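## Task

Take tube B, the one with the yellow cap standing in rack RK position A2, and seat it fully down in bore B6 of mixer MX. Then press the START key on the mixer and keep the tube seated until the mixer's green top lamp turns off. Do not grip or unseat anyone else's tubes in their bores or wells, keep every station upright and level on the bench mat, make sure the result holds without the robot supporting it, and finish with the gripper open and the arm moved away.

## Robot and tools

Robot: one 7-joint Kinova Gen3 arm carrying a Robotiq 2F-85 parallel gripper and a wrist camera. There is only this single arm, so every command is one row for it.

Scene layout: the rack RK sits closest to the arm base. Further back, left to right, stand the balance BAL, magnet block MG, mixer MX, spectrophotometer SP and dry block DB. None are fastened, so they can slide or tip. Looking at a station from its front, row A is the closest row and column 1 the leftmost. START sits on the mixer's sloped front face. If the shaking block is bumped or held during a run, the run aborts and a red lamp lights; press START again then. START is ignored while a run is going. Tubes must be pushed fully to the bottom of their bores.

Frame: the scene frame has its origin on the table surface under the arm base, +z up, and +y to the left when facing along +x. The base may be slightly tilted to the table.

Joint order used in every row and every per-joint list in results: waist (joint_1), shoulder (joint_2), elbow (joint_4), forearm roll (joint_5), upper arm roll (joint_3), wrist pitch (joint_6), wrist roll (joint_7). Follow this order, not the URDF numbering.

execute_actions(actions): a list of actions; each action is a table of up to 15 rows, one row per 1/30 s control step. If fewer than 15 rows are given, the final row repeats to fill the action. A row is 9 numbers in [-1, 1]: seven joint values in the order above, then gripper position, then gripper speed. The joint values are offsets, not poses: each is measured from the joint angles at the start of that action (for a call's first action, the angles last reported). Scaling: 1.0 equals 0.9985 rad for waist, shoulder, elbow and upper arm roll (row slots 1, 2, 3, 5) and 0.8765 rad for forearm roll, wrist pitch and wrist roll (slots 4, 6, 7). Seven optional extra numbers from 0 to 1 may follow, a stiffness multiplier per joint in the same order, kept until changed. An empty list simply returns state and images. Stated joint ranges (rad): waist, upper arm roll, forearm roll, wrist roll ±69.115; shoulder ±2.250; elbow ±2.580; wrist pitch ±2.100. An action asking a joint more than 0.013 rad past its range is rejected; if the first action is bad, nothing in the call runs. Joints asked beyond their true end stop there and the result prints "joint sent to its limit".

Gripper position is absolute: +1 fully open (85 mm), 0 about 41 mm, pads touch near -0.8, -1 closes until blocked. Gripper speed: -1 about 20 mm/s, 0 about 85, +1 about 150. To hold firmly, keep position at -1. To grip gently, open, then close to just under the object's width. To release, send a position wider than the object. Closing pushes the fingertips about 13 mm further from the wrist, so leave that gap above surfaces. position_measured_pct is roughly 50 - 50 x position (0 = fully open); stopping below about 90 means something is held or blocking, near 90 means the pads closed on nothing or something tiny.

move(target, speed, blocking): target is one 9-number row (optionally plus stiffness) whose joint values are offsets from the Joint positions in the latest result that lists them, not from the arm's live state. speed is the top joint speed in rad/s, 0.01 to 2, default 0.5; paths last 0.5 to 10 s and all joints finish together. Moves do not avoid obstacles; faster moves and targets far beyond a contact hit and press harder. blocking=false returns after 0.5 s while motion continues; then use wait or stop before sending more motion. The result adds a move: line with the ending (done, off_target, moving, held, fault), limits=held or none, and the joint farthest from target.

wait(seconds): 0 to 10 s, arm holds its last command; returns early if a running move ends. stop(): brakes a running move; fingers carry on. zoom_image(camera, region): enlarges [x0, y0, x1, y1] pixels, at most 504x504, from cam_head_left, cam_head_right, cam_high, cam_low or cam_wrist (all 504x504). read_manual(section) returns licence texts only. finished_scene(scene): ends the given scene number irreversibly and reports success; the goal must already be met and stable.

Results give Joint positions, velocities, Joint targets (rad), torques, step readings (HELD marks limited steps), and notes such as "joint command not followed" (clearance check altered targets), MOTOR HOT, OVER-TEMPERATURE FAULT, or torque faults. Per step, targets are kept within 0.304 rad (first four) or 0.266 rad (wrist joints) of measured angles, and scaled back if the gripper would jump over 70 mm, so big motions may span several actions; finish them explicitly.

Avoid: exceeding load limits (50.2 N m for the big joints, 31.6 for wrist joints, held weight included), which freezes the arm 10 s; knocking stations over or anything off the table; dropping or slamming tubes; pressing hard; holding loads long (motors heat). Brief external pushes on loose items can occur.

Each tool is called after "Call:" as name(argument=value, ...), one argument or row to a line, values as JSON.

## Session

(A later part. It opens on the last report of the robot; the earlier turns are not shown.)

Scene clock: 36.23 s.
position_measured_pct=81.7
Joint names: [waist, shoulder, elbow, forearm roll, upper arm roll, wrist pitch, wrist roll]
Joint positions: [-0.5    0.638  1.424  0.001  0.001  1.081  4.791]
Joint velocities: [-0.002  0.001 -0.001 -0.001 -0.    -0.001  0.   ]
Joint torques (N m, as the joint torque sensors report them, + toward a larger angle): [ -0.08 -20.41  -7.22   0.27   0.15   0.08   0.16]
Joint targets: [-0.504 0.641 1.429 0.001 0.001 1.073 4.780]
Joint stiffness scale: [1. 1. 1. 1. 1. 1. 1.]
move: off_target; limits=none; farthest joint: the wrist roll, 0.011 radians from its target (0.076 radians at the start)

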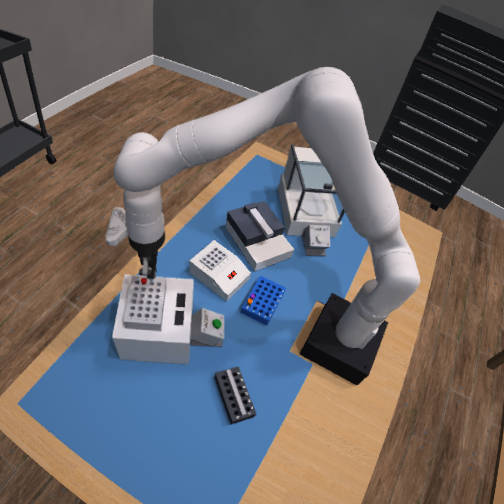

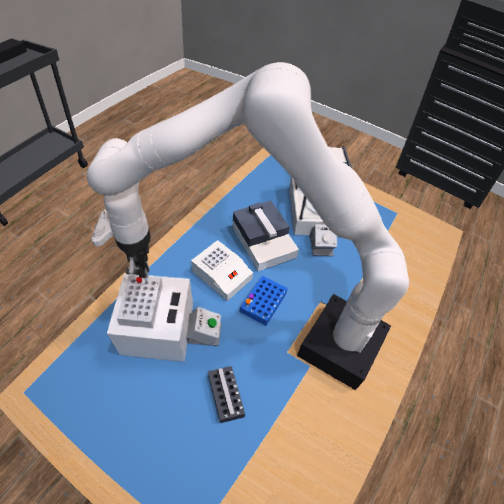

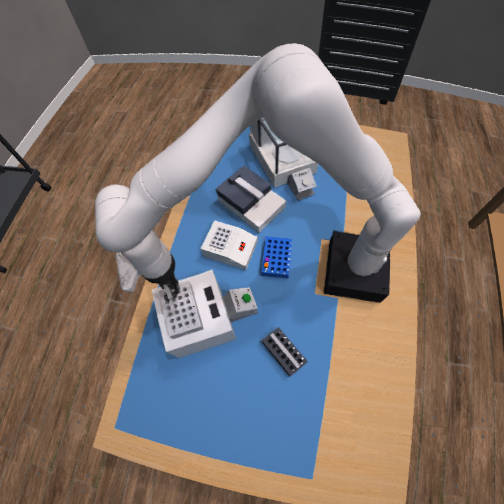

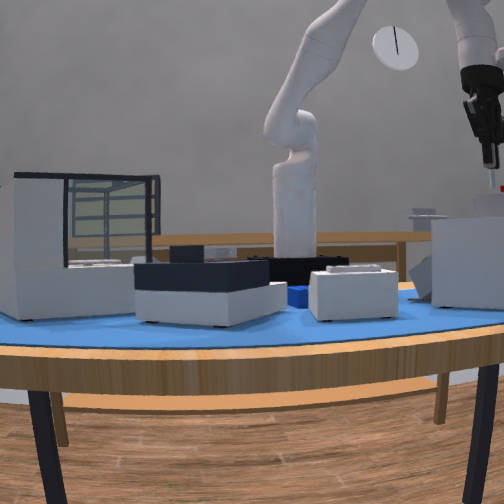

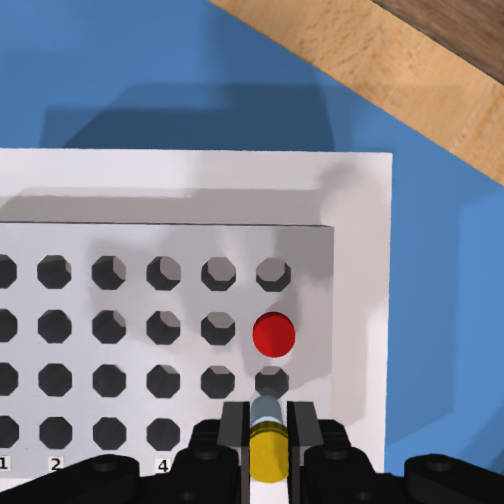

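Call:
move(
  target=[0.0085,0.016,0,0,0,-0.025,0,-0.72,0],
  speed=0.05,
)

Call:
zoom_image(
  camera="cam_wrist",
  region=[167,312,367,496],
)

Scene clock: 40.37 s.
position_measured_pct=81.7
Joint names: [waist, shoulder, elbow, forearm roll, upper arm roll, wrist pitch, wrist roll]
Joint positions: [-0.495  0.651  1.424  0.001  0.001  1.066  4.791]
Joint velocities: [ 0.001  0.003  0.001 -0.    -0.    -0.     0.002]
Joint torques (N m, as the joint torque sensors report them, + toward a larger angle): [  0.24 -20.5   -7.1    0.28   0.12   0.07   0.08]
Joint targets: [-0.491 0.654 1.424 0.001 0.001 1.059 4.791]
Joint stiffness scale: [1. 1. 1. 1. 1. 1. 1.]
move: done; limits=none; farthest joint: the wrist pitch, 0.007 radians from its target (0.022 radians at the start)

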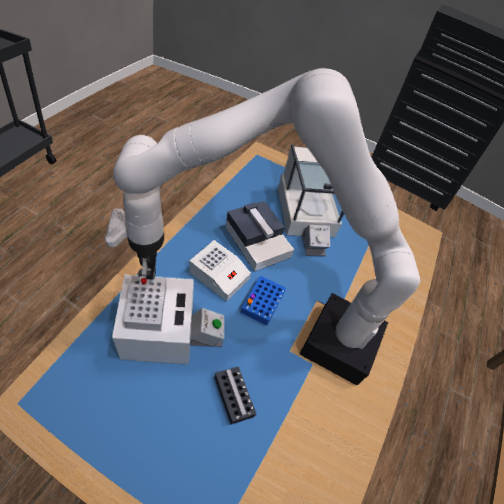

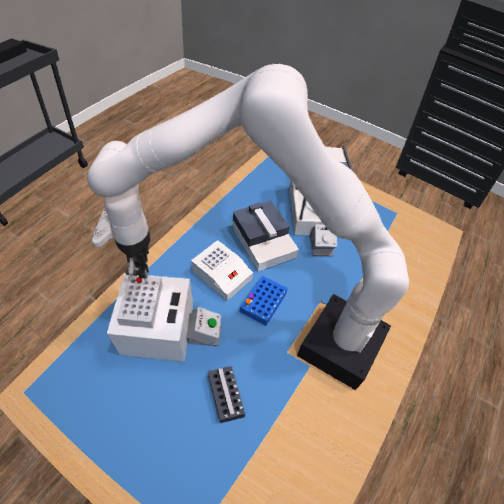

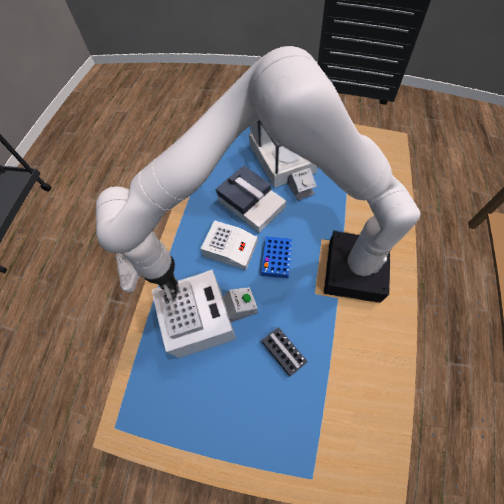

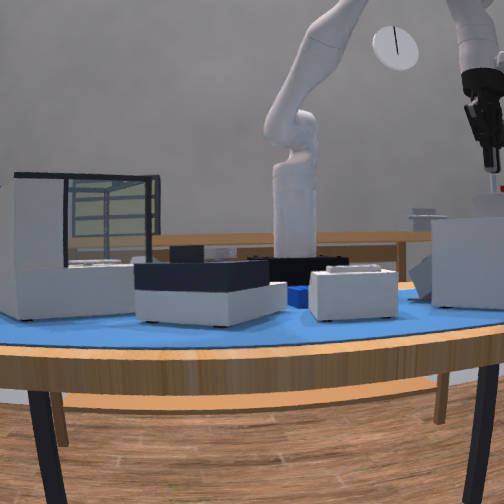

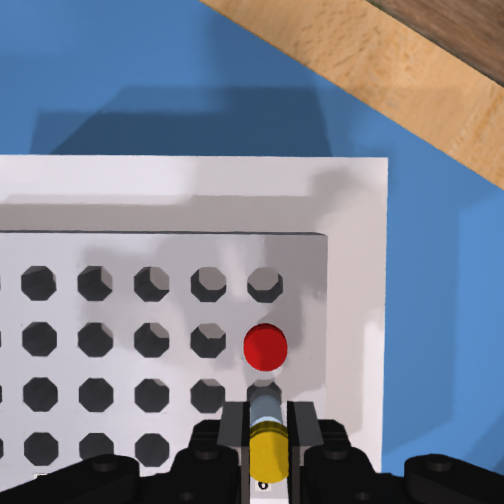

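Region (167, 312, 367, 496) of cam_wrist's 504x504 image, scaled by 2.520; it fills the top 464 rows of this view, and the rest is white.

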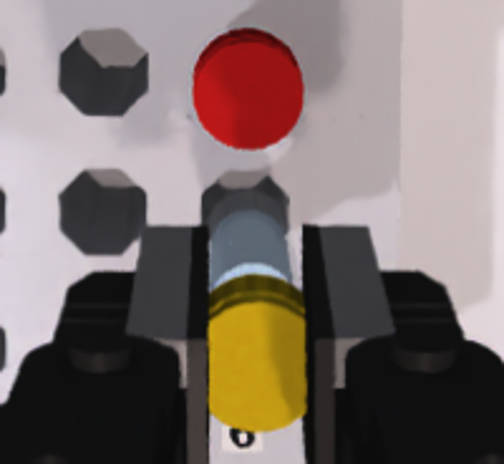

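Call:
move(
  target=[0,0.021,0.026,0,0,-0.036,0,-0.72,0],
  speed=0.03,
)

Scene clock: 43.00 s.
position_measured_pct=81.7
Joint names: [waist, shoulder, elbow, forearm roll, upper arm roll, wrist pitch, wrist roll]
Joint positions: [-0.495  0.655  1.435  0.001  0.001  1.043  4.791]
Joint velocities: [ 0.001  0.001  0.    -0.002 -0.001 -0.001  0.   ]
Joint torques (N m, as the joint torque sensors report them, + toward a larger angle): [-0.11 -7.67 -1.19  0.19 -0.29 -0.39  0.11]
Joint targets: [-0.495 0.672 1.450 0.001 0.001 1.035 4.791]
Joint stiffness scale: [1. 1. 1. 1. 1. 1. 1.]
move: off_target; limits=none; farthest joint: the shoulder, 0.017 radians from its target (0.021 radians at the start)

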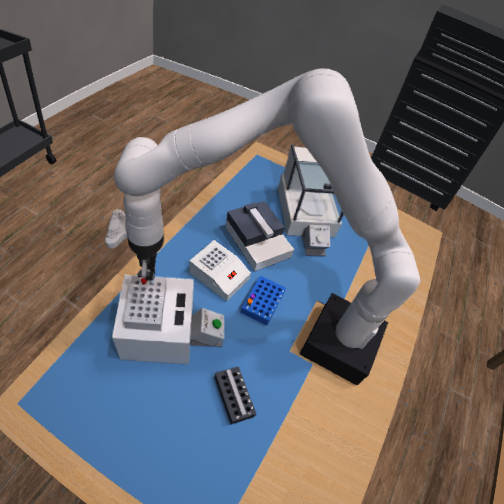

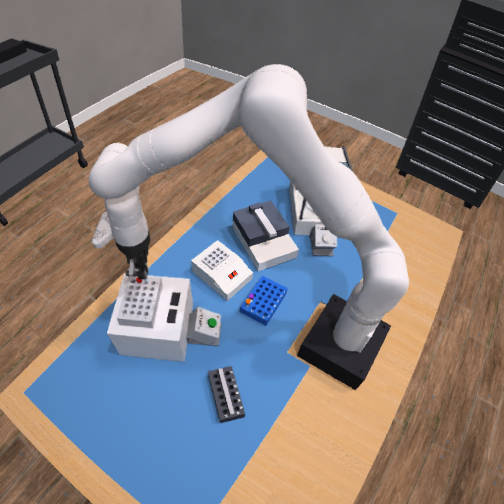

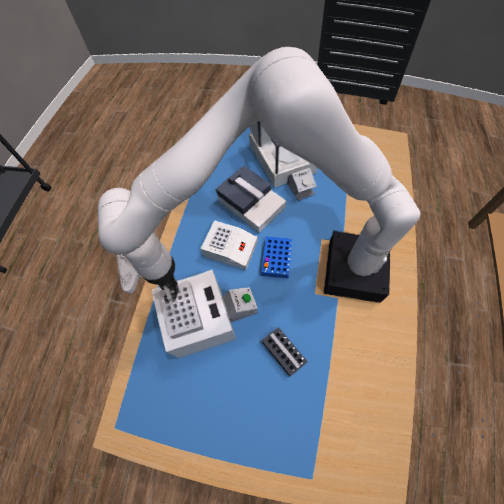

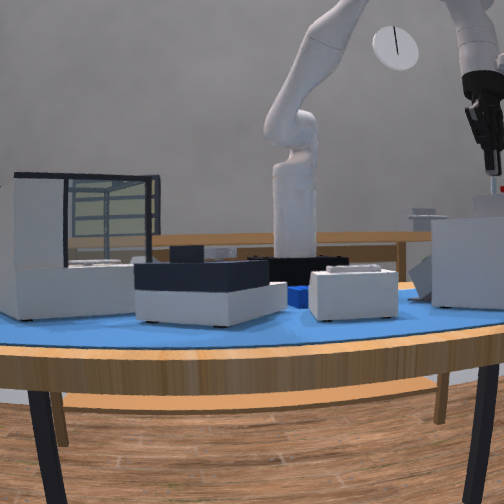

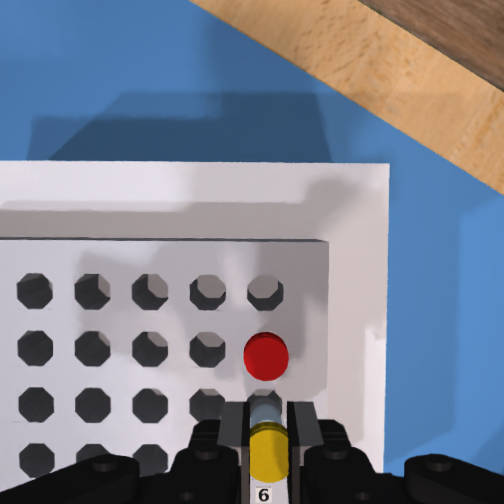

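Call:
move(
  target=[0,0.012,0.013,0,0,0.018,0,-0.72,0],
  speed=0.02,
)

Scene clock: 46.10 s.
position_measured_pct=81.7
Joint names: [waist, shoulder, elbow, forearm roll, upper arm roll, wrist pitch, wrist roll]
Joint positions: [-0.495  0.662  1.439  0.001  0.001  1.046  4.791]
Joint velocities: [-0.     0.001 -0.001 -0.    -0.     0.002 -0.002]
Joint torques (N m, as the joint torque sensors report them, + toward a larger angle): [  0.6  -18.68  -4.29   0.51   0.76   1.67   0.13]
Joint targets: [-0.495 0.667 1.448 0.001 0.001 1.059 4.791]
Joint stiffness scale: [1. 1. 1. 1. 1. 1. 1.]
move: off_target; limits=none; farthest joint: the wrist pitch, 0.012 radians from its target (0.015 radians at the start)

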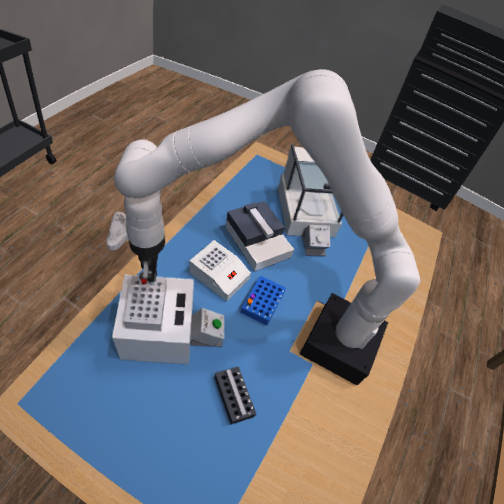

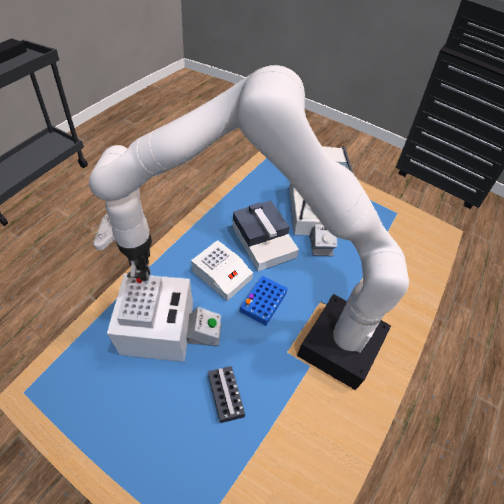

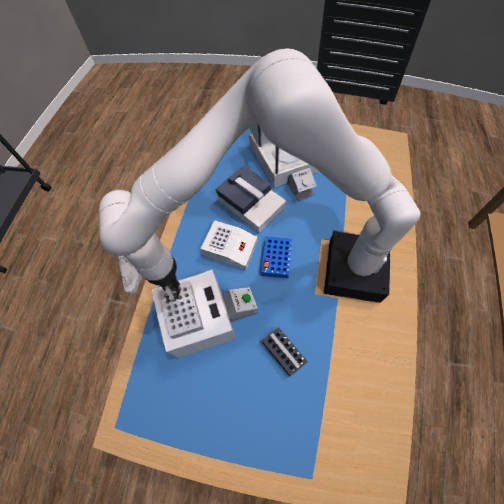

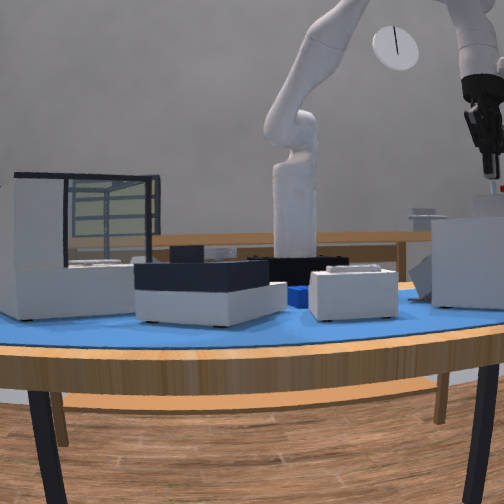

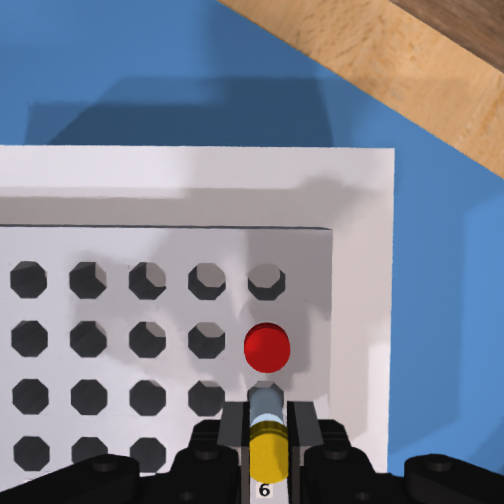

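Call:
move(
  target=[-0.002,0.02,0.026,0,0,-0.049,0,-0.72,0],
  speed=0.03,
)

Call:
move(
  target=[0,0.021,0.025,0,0,-0.04,0,-0.72,0],
  speed=0.03,
)

Scene clock: 49.97 s.
position_measured_pct=81.7
Joint names: [waist, shoulder, elbow, forearm roll, upper arm roll, wrist pitch, wrist roll]
Joint positions: [-0.495  0.677  1.457  0.001  0.001  1.007  4.791]
Joint velocities: [-0.001  0.001  0.001 -0.001  0.     0.001 -0.002]
Joint torques (N m, as the joint torque sensors report them, + toward a larger angle): [  0.96 -19.35  -4.92   0.67   1.05   1.16   0.08]
Joint targets: [-0.497 0.682 1.465 0.001 0.001 1.003 4.791]
Joint stiffness scale: [1. 1. 1. 1. 1. 1. 1.]
move: done; limits=none; farthest joint: the elbow, 0.008 radians from its target (0.026 radians at the start)

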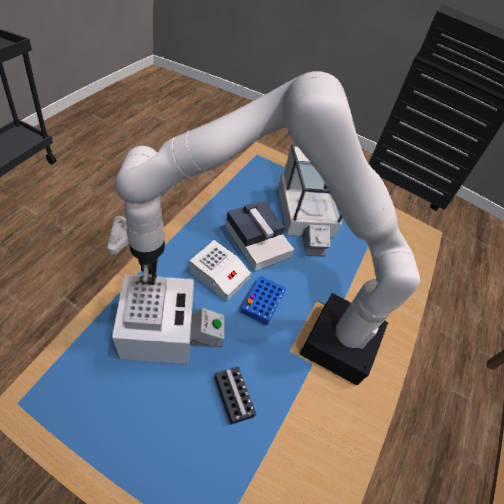

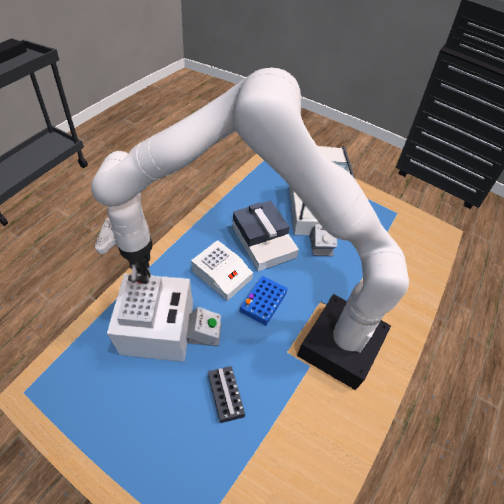

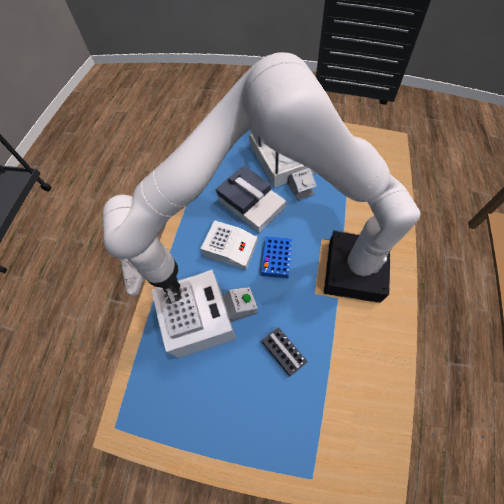

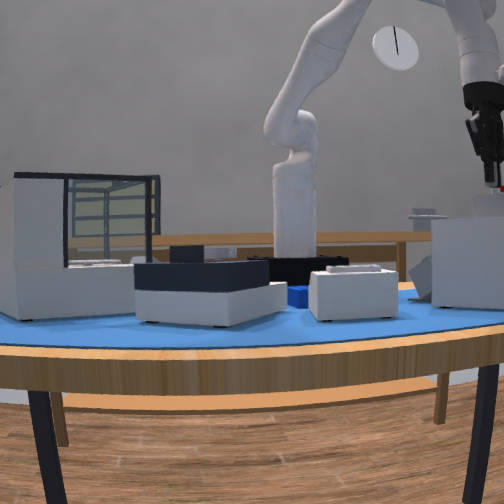

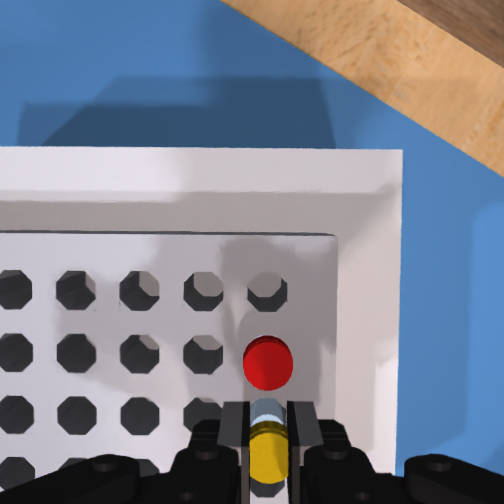

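Scene clock: 51.40 s.
position_measured_pct=81.7
Joint names: [waist, shoulder, elbow, forearm roll, upper arm roll, wrist pitch, wrist roll]
Joint positions: [-0.495  0.692  1.472  0.001  0.001  0.973  4.791]
Joint velocities: [ 0.     0.002 -0.    -0.     0.    -0.001 -0.001]
Joint torques (N m, as the joint torque sensors report them, + toward a larger angle): [  1.46 -18.35  -3.82   0.99   1.56   1.39   0.11]
Joint targets: [-0.495 0.698 1.482 0.001 0.001 0.972 4.791]
Joint stiffness scale: [1. 1. 1. 1. 1. 1. 1.]
move: done; limits=none; farthest joint: the elbow, 0.010 radians from its target (0.025 radians at the start)

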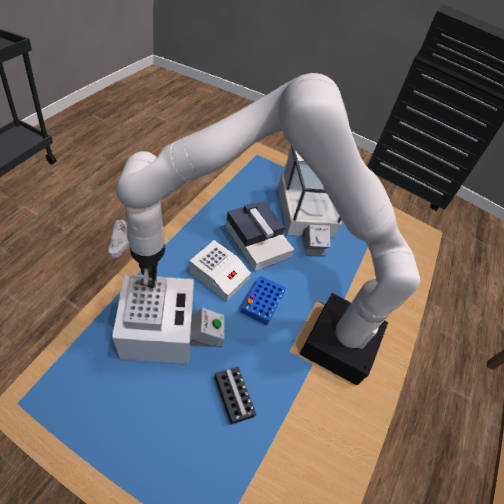

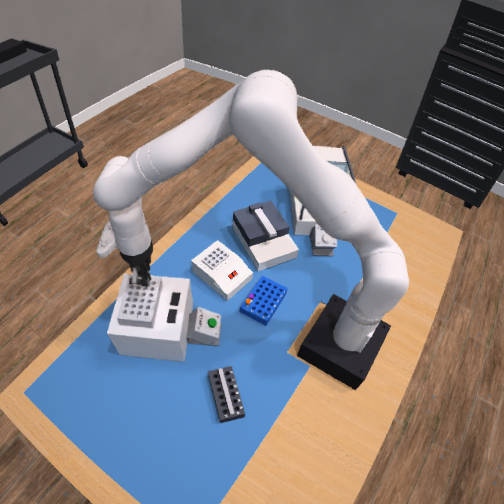

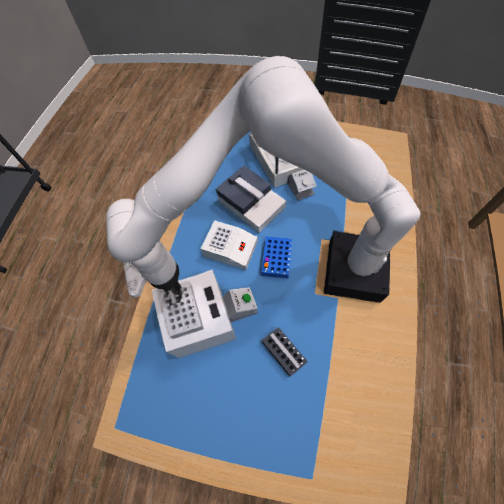

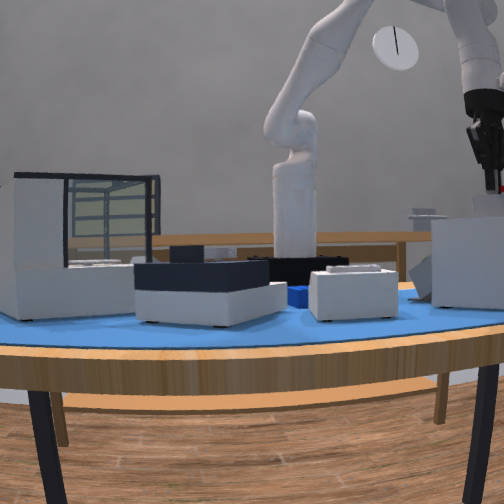

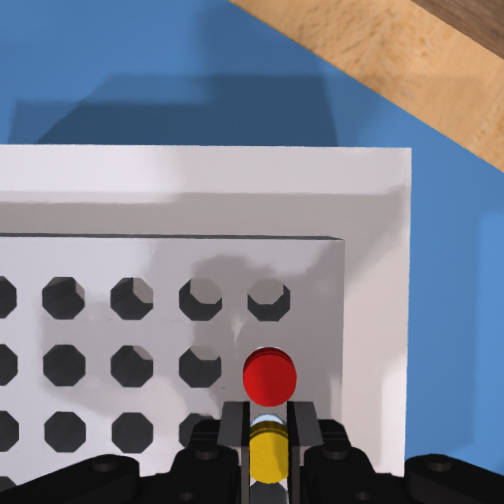

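Call:
move(
  target=[-0.003,0.016,0.017,0,0,-0.012,0,-0.72,0],
  speed=0.03,
)

Call:
move(
  target=[0,0,0,0,0,0,0,-0.35,-0.5],
)

Call:
move(
  target=[0,-0.053,-0.058,0,0,0.13,0,-0.35,0],
  speed=0.15,
)

Scene clock: 55.10 s.
position_measured_pct=81.7
Joint names: [waist, shoulder, elbow, forearm roll, upper arm roll, wrist pitch, wrist roll]
Joint positions: [-0.495  0.693  1.475  0.001  0.001  0.968  4.791]
Joint velocities: [ 0.001  0.001  0.001  0.001  0.    -0.001  0.002]
Joint torques (N m, as the joint torque sensors report them, + toward a larger angle): [ 0.58 -9.73 -1.15  0.66  0.63  0.41  0.15]
Joint targets: [-0.498 0.708 1.489 0.001 0.001 0.963 4.791]
Joint stiffness scale: [1. 1. 1. 1. 1. 1. 1.]
move: off_target; limits=none; farthest joint: the shoulder, 0.015 radians from its target (0.016 radians at the start)

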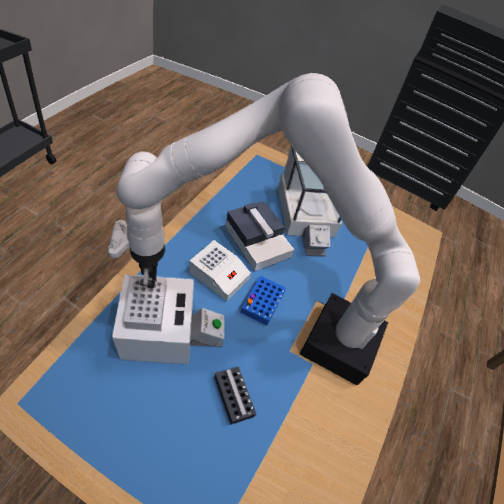

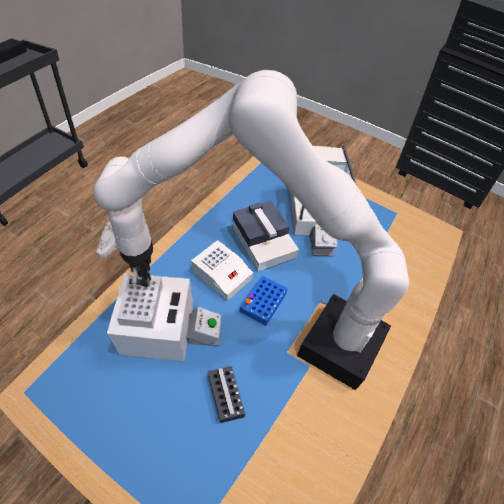

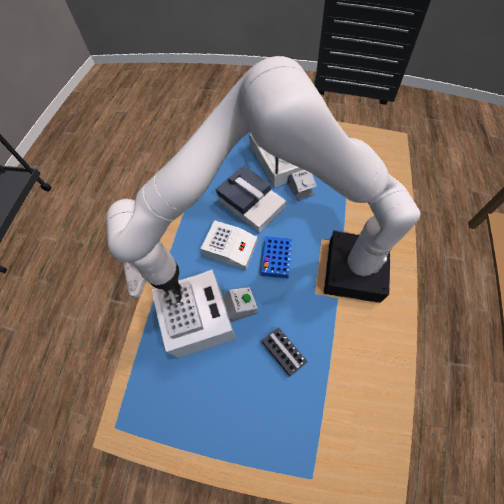

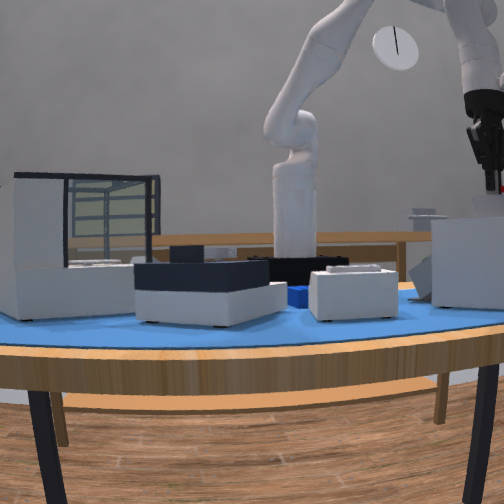

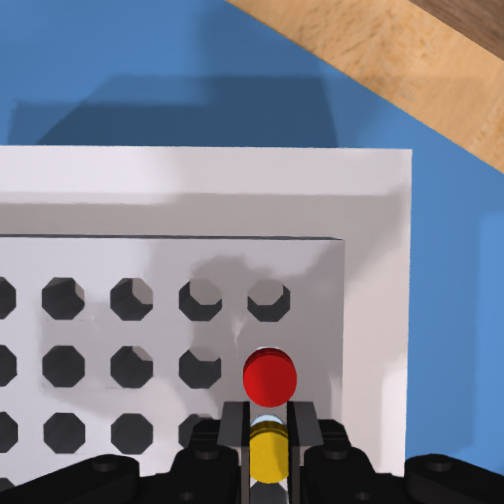

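Scene clock: 55.70 s.
position_measured_pct=67.5
Joint names: [waist, shoulder, elbow, forearm roll, upper arm roll, wrist pitch, wrist roll]
Joint positions: [-0.495  0.692  1.474  0.001  0.001  0.968  4.791]
Joint velocities: [-0.     0.001 -0.002  0.001 -0.    -0.002  0.001]
Joint torques (N m, as the joint torque sensors report them, + toward a larger angle): [ -0.31 -20.17  -6.5    0.19   0.01  -0.01   0.14]
Joint targets: [-0.495 0.693 1.475 0.001 0.001 0.968 4.791]
Joint stiffness scale: [1. 1. 1. 1. 1. 1. 1.]
move: done; limits=none; farthest joint: the shoulder, 0.001 radians from its target (0.000 radians at the start)

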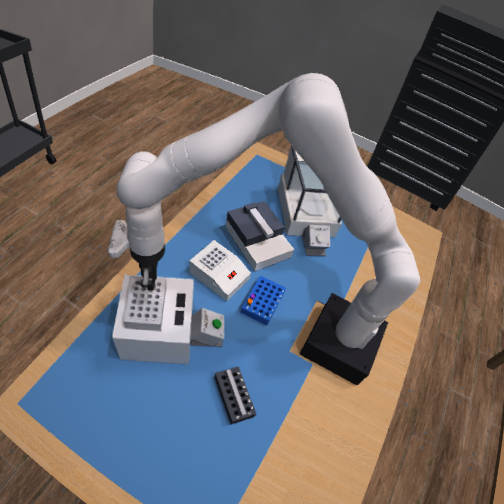

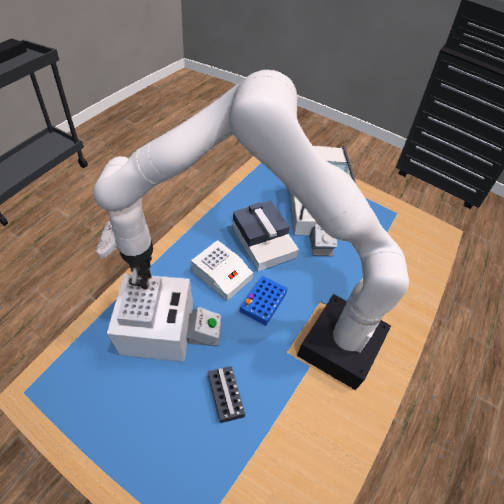

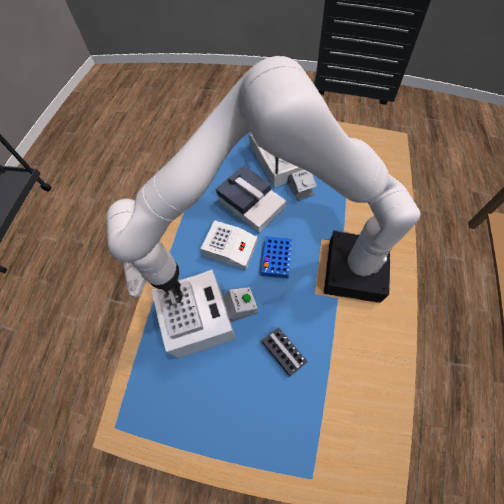

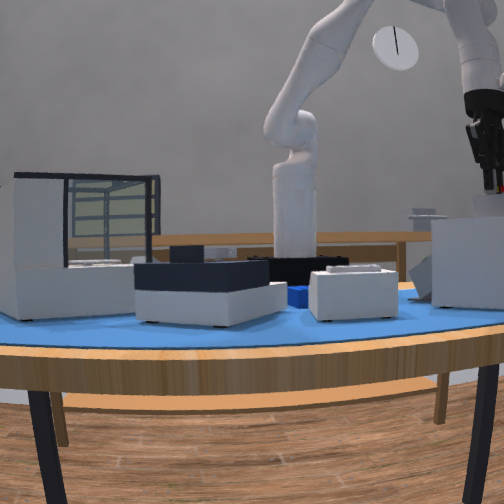

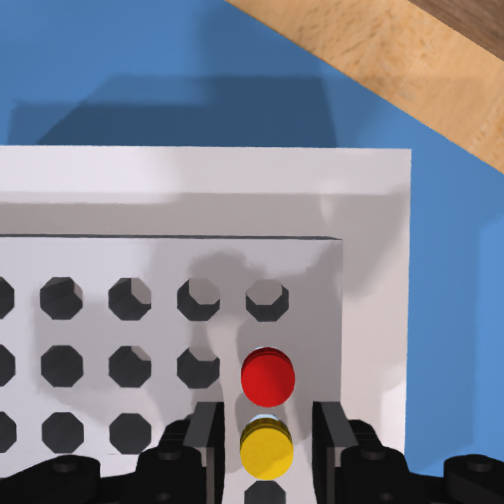

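Scene clock: 56.83 s.
position_measured_pct=67.5
Joint names: [waist, shoulder, elbow, forearm roll, upper arm roll, wrist pitch, wrist roll]
Joint positions: [-0.495  0.642  1.421  0.001  0.001  1.075  4.791]
Joint velocities: [-0.003 -0.002  0.001  0.    -0.     0.001  0.002]
Joint torques (N m, as the joint torque sensors report them, + toward a larger angle): [ -0.01 -20.67  -7.13   0.28   0.03   0.04   0.07]
Joint targets: [-0.495 0.639 1.417 0.001 0.001 1.082 4.791]
Joint stiffness scale: [1. 1. 1. 1. 1. 1. 1.]
move: done; limits=none; farthest joint: the wrist pitch, 0.007 radians from its target (0.114 radians at the start)

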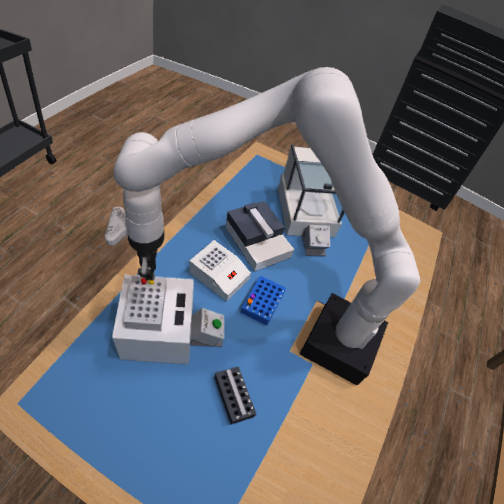

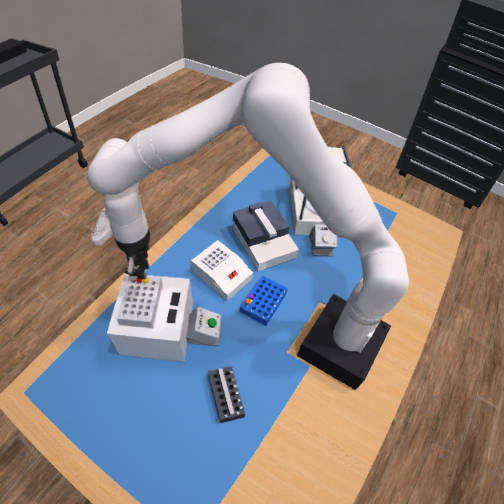

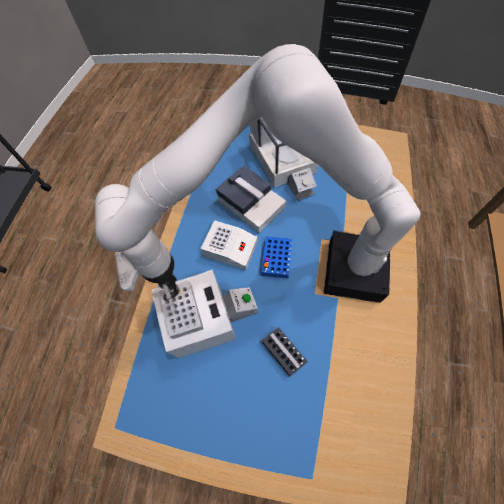

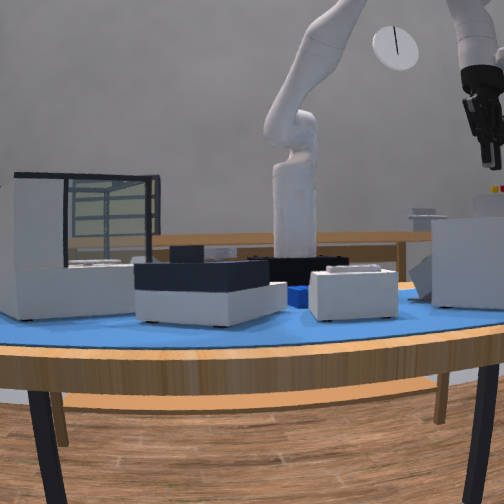

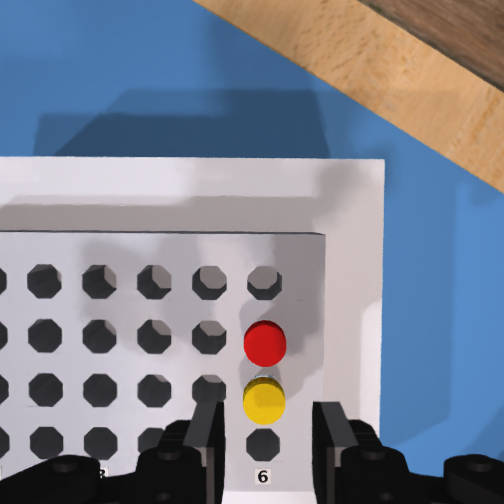

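Call:
move(
  target=[-0.1,-0.355,0.70,0,0,-0.506,-0.09,-1,0],
  speed=0.7,
)

Scene clock: 65.00 s.
position_measured_pct=91.7
Joint names: [waist, shoulder, elbow, forearm roll, upper arm roll, wrist pitch, wrist roll]
Joint positions: [-0.591  0.291  2.116  0.001  0.001  0.639  4.723]
Joint velocities: [-0.001 -0.002  0.    -0.    -0.     0.    -0.002]
Joint torques (N m, as the joint torque sensors report them, + toward a larger angle): [ -0.04 -12.23  -5.55   0.2   -0.02  -0.26   0.1 ]
Joint targets: [-0.595 0.288 2.120 0.001 0.001 0.631 4.712]
Joint stiffness scale: [1. 1. 1. 1. 1. 1. 1.]
move: off_target; limits=none; farthest joint: the wrist roll, 0.011 radians from its target (0.079 radians at the start)

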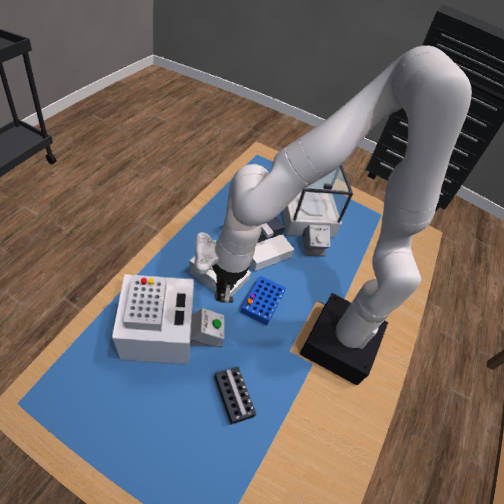

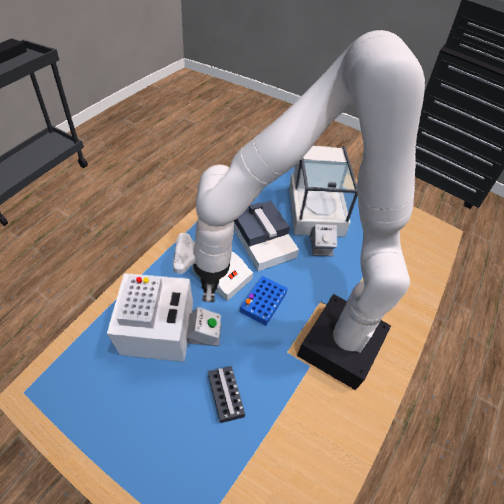

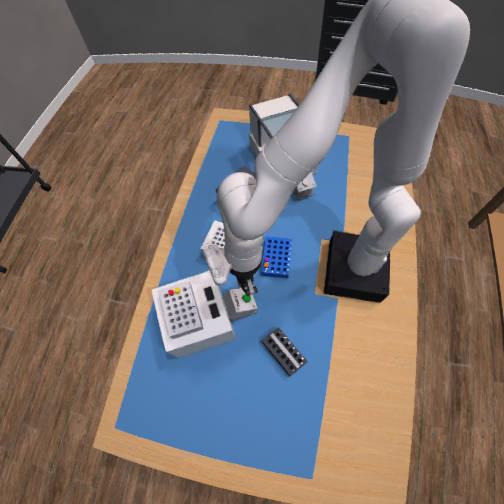

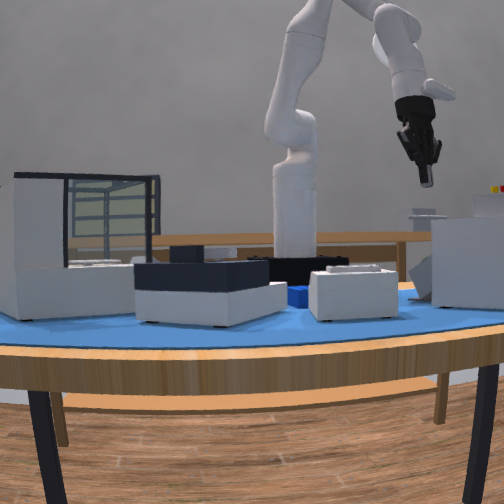

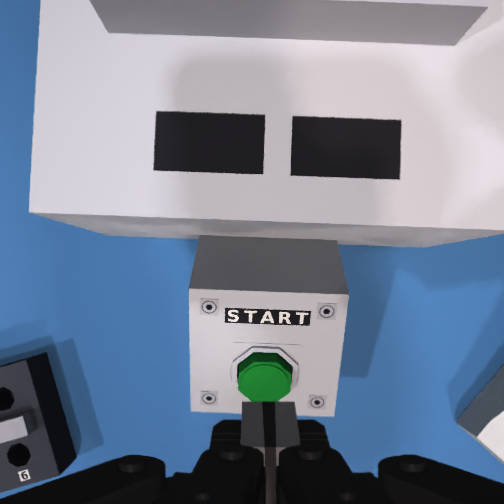

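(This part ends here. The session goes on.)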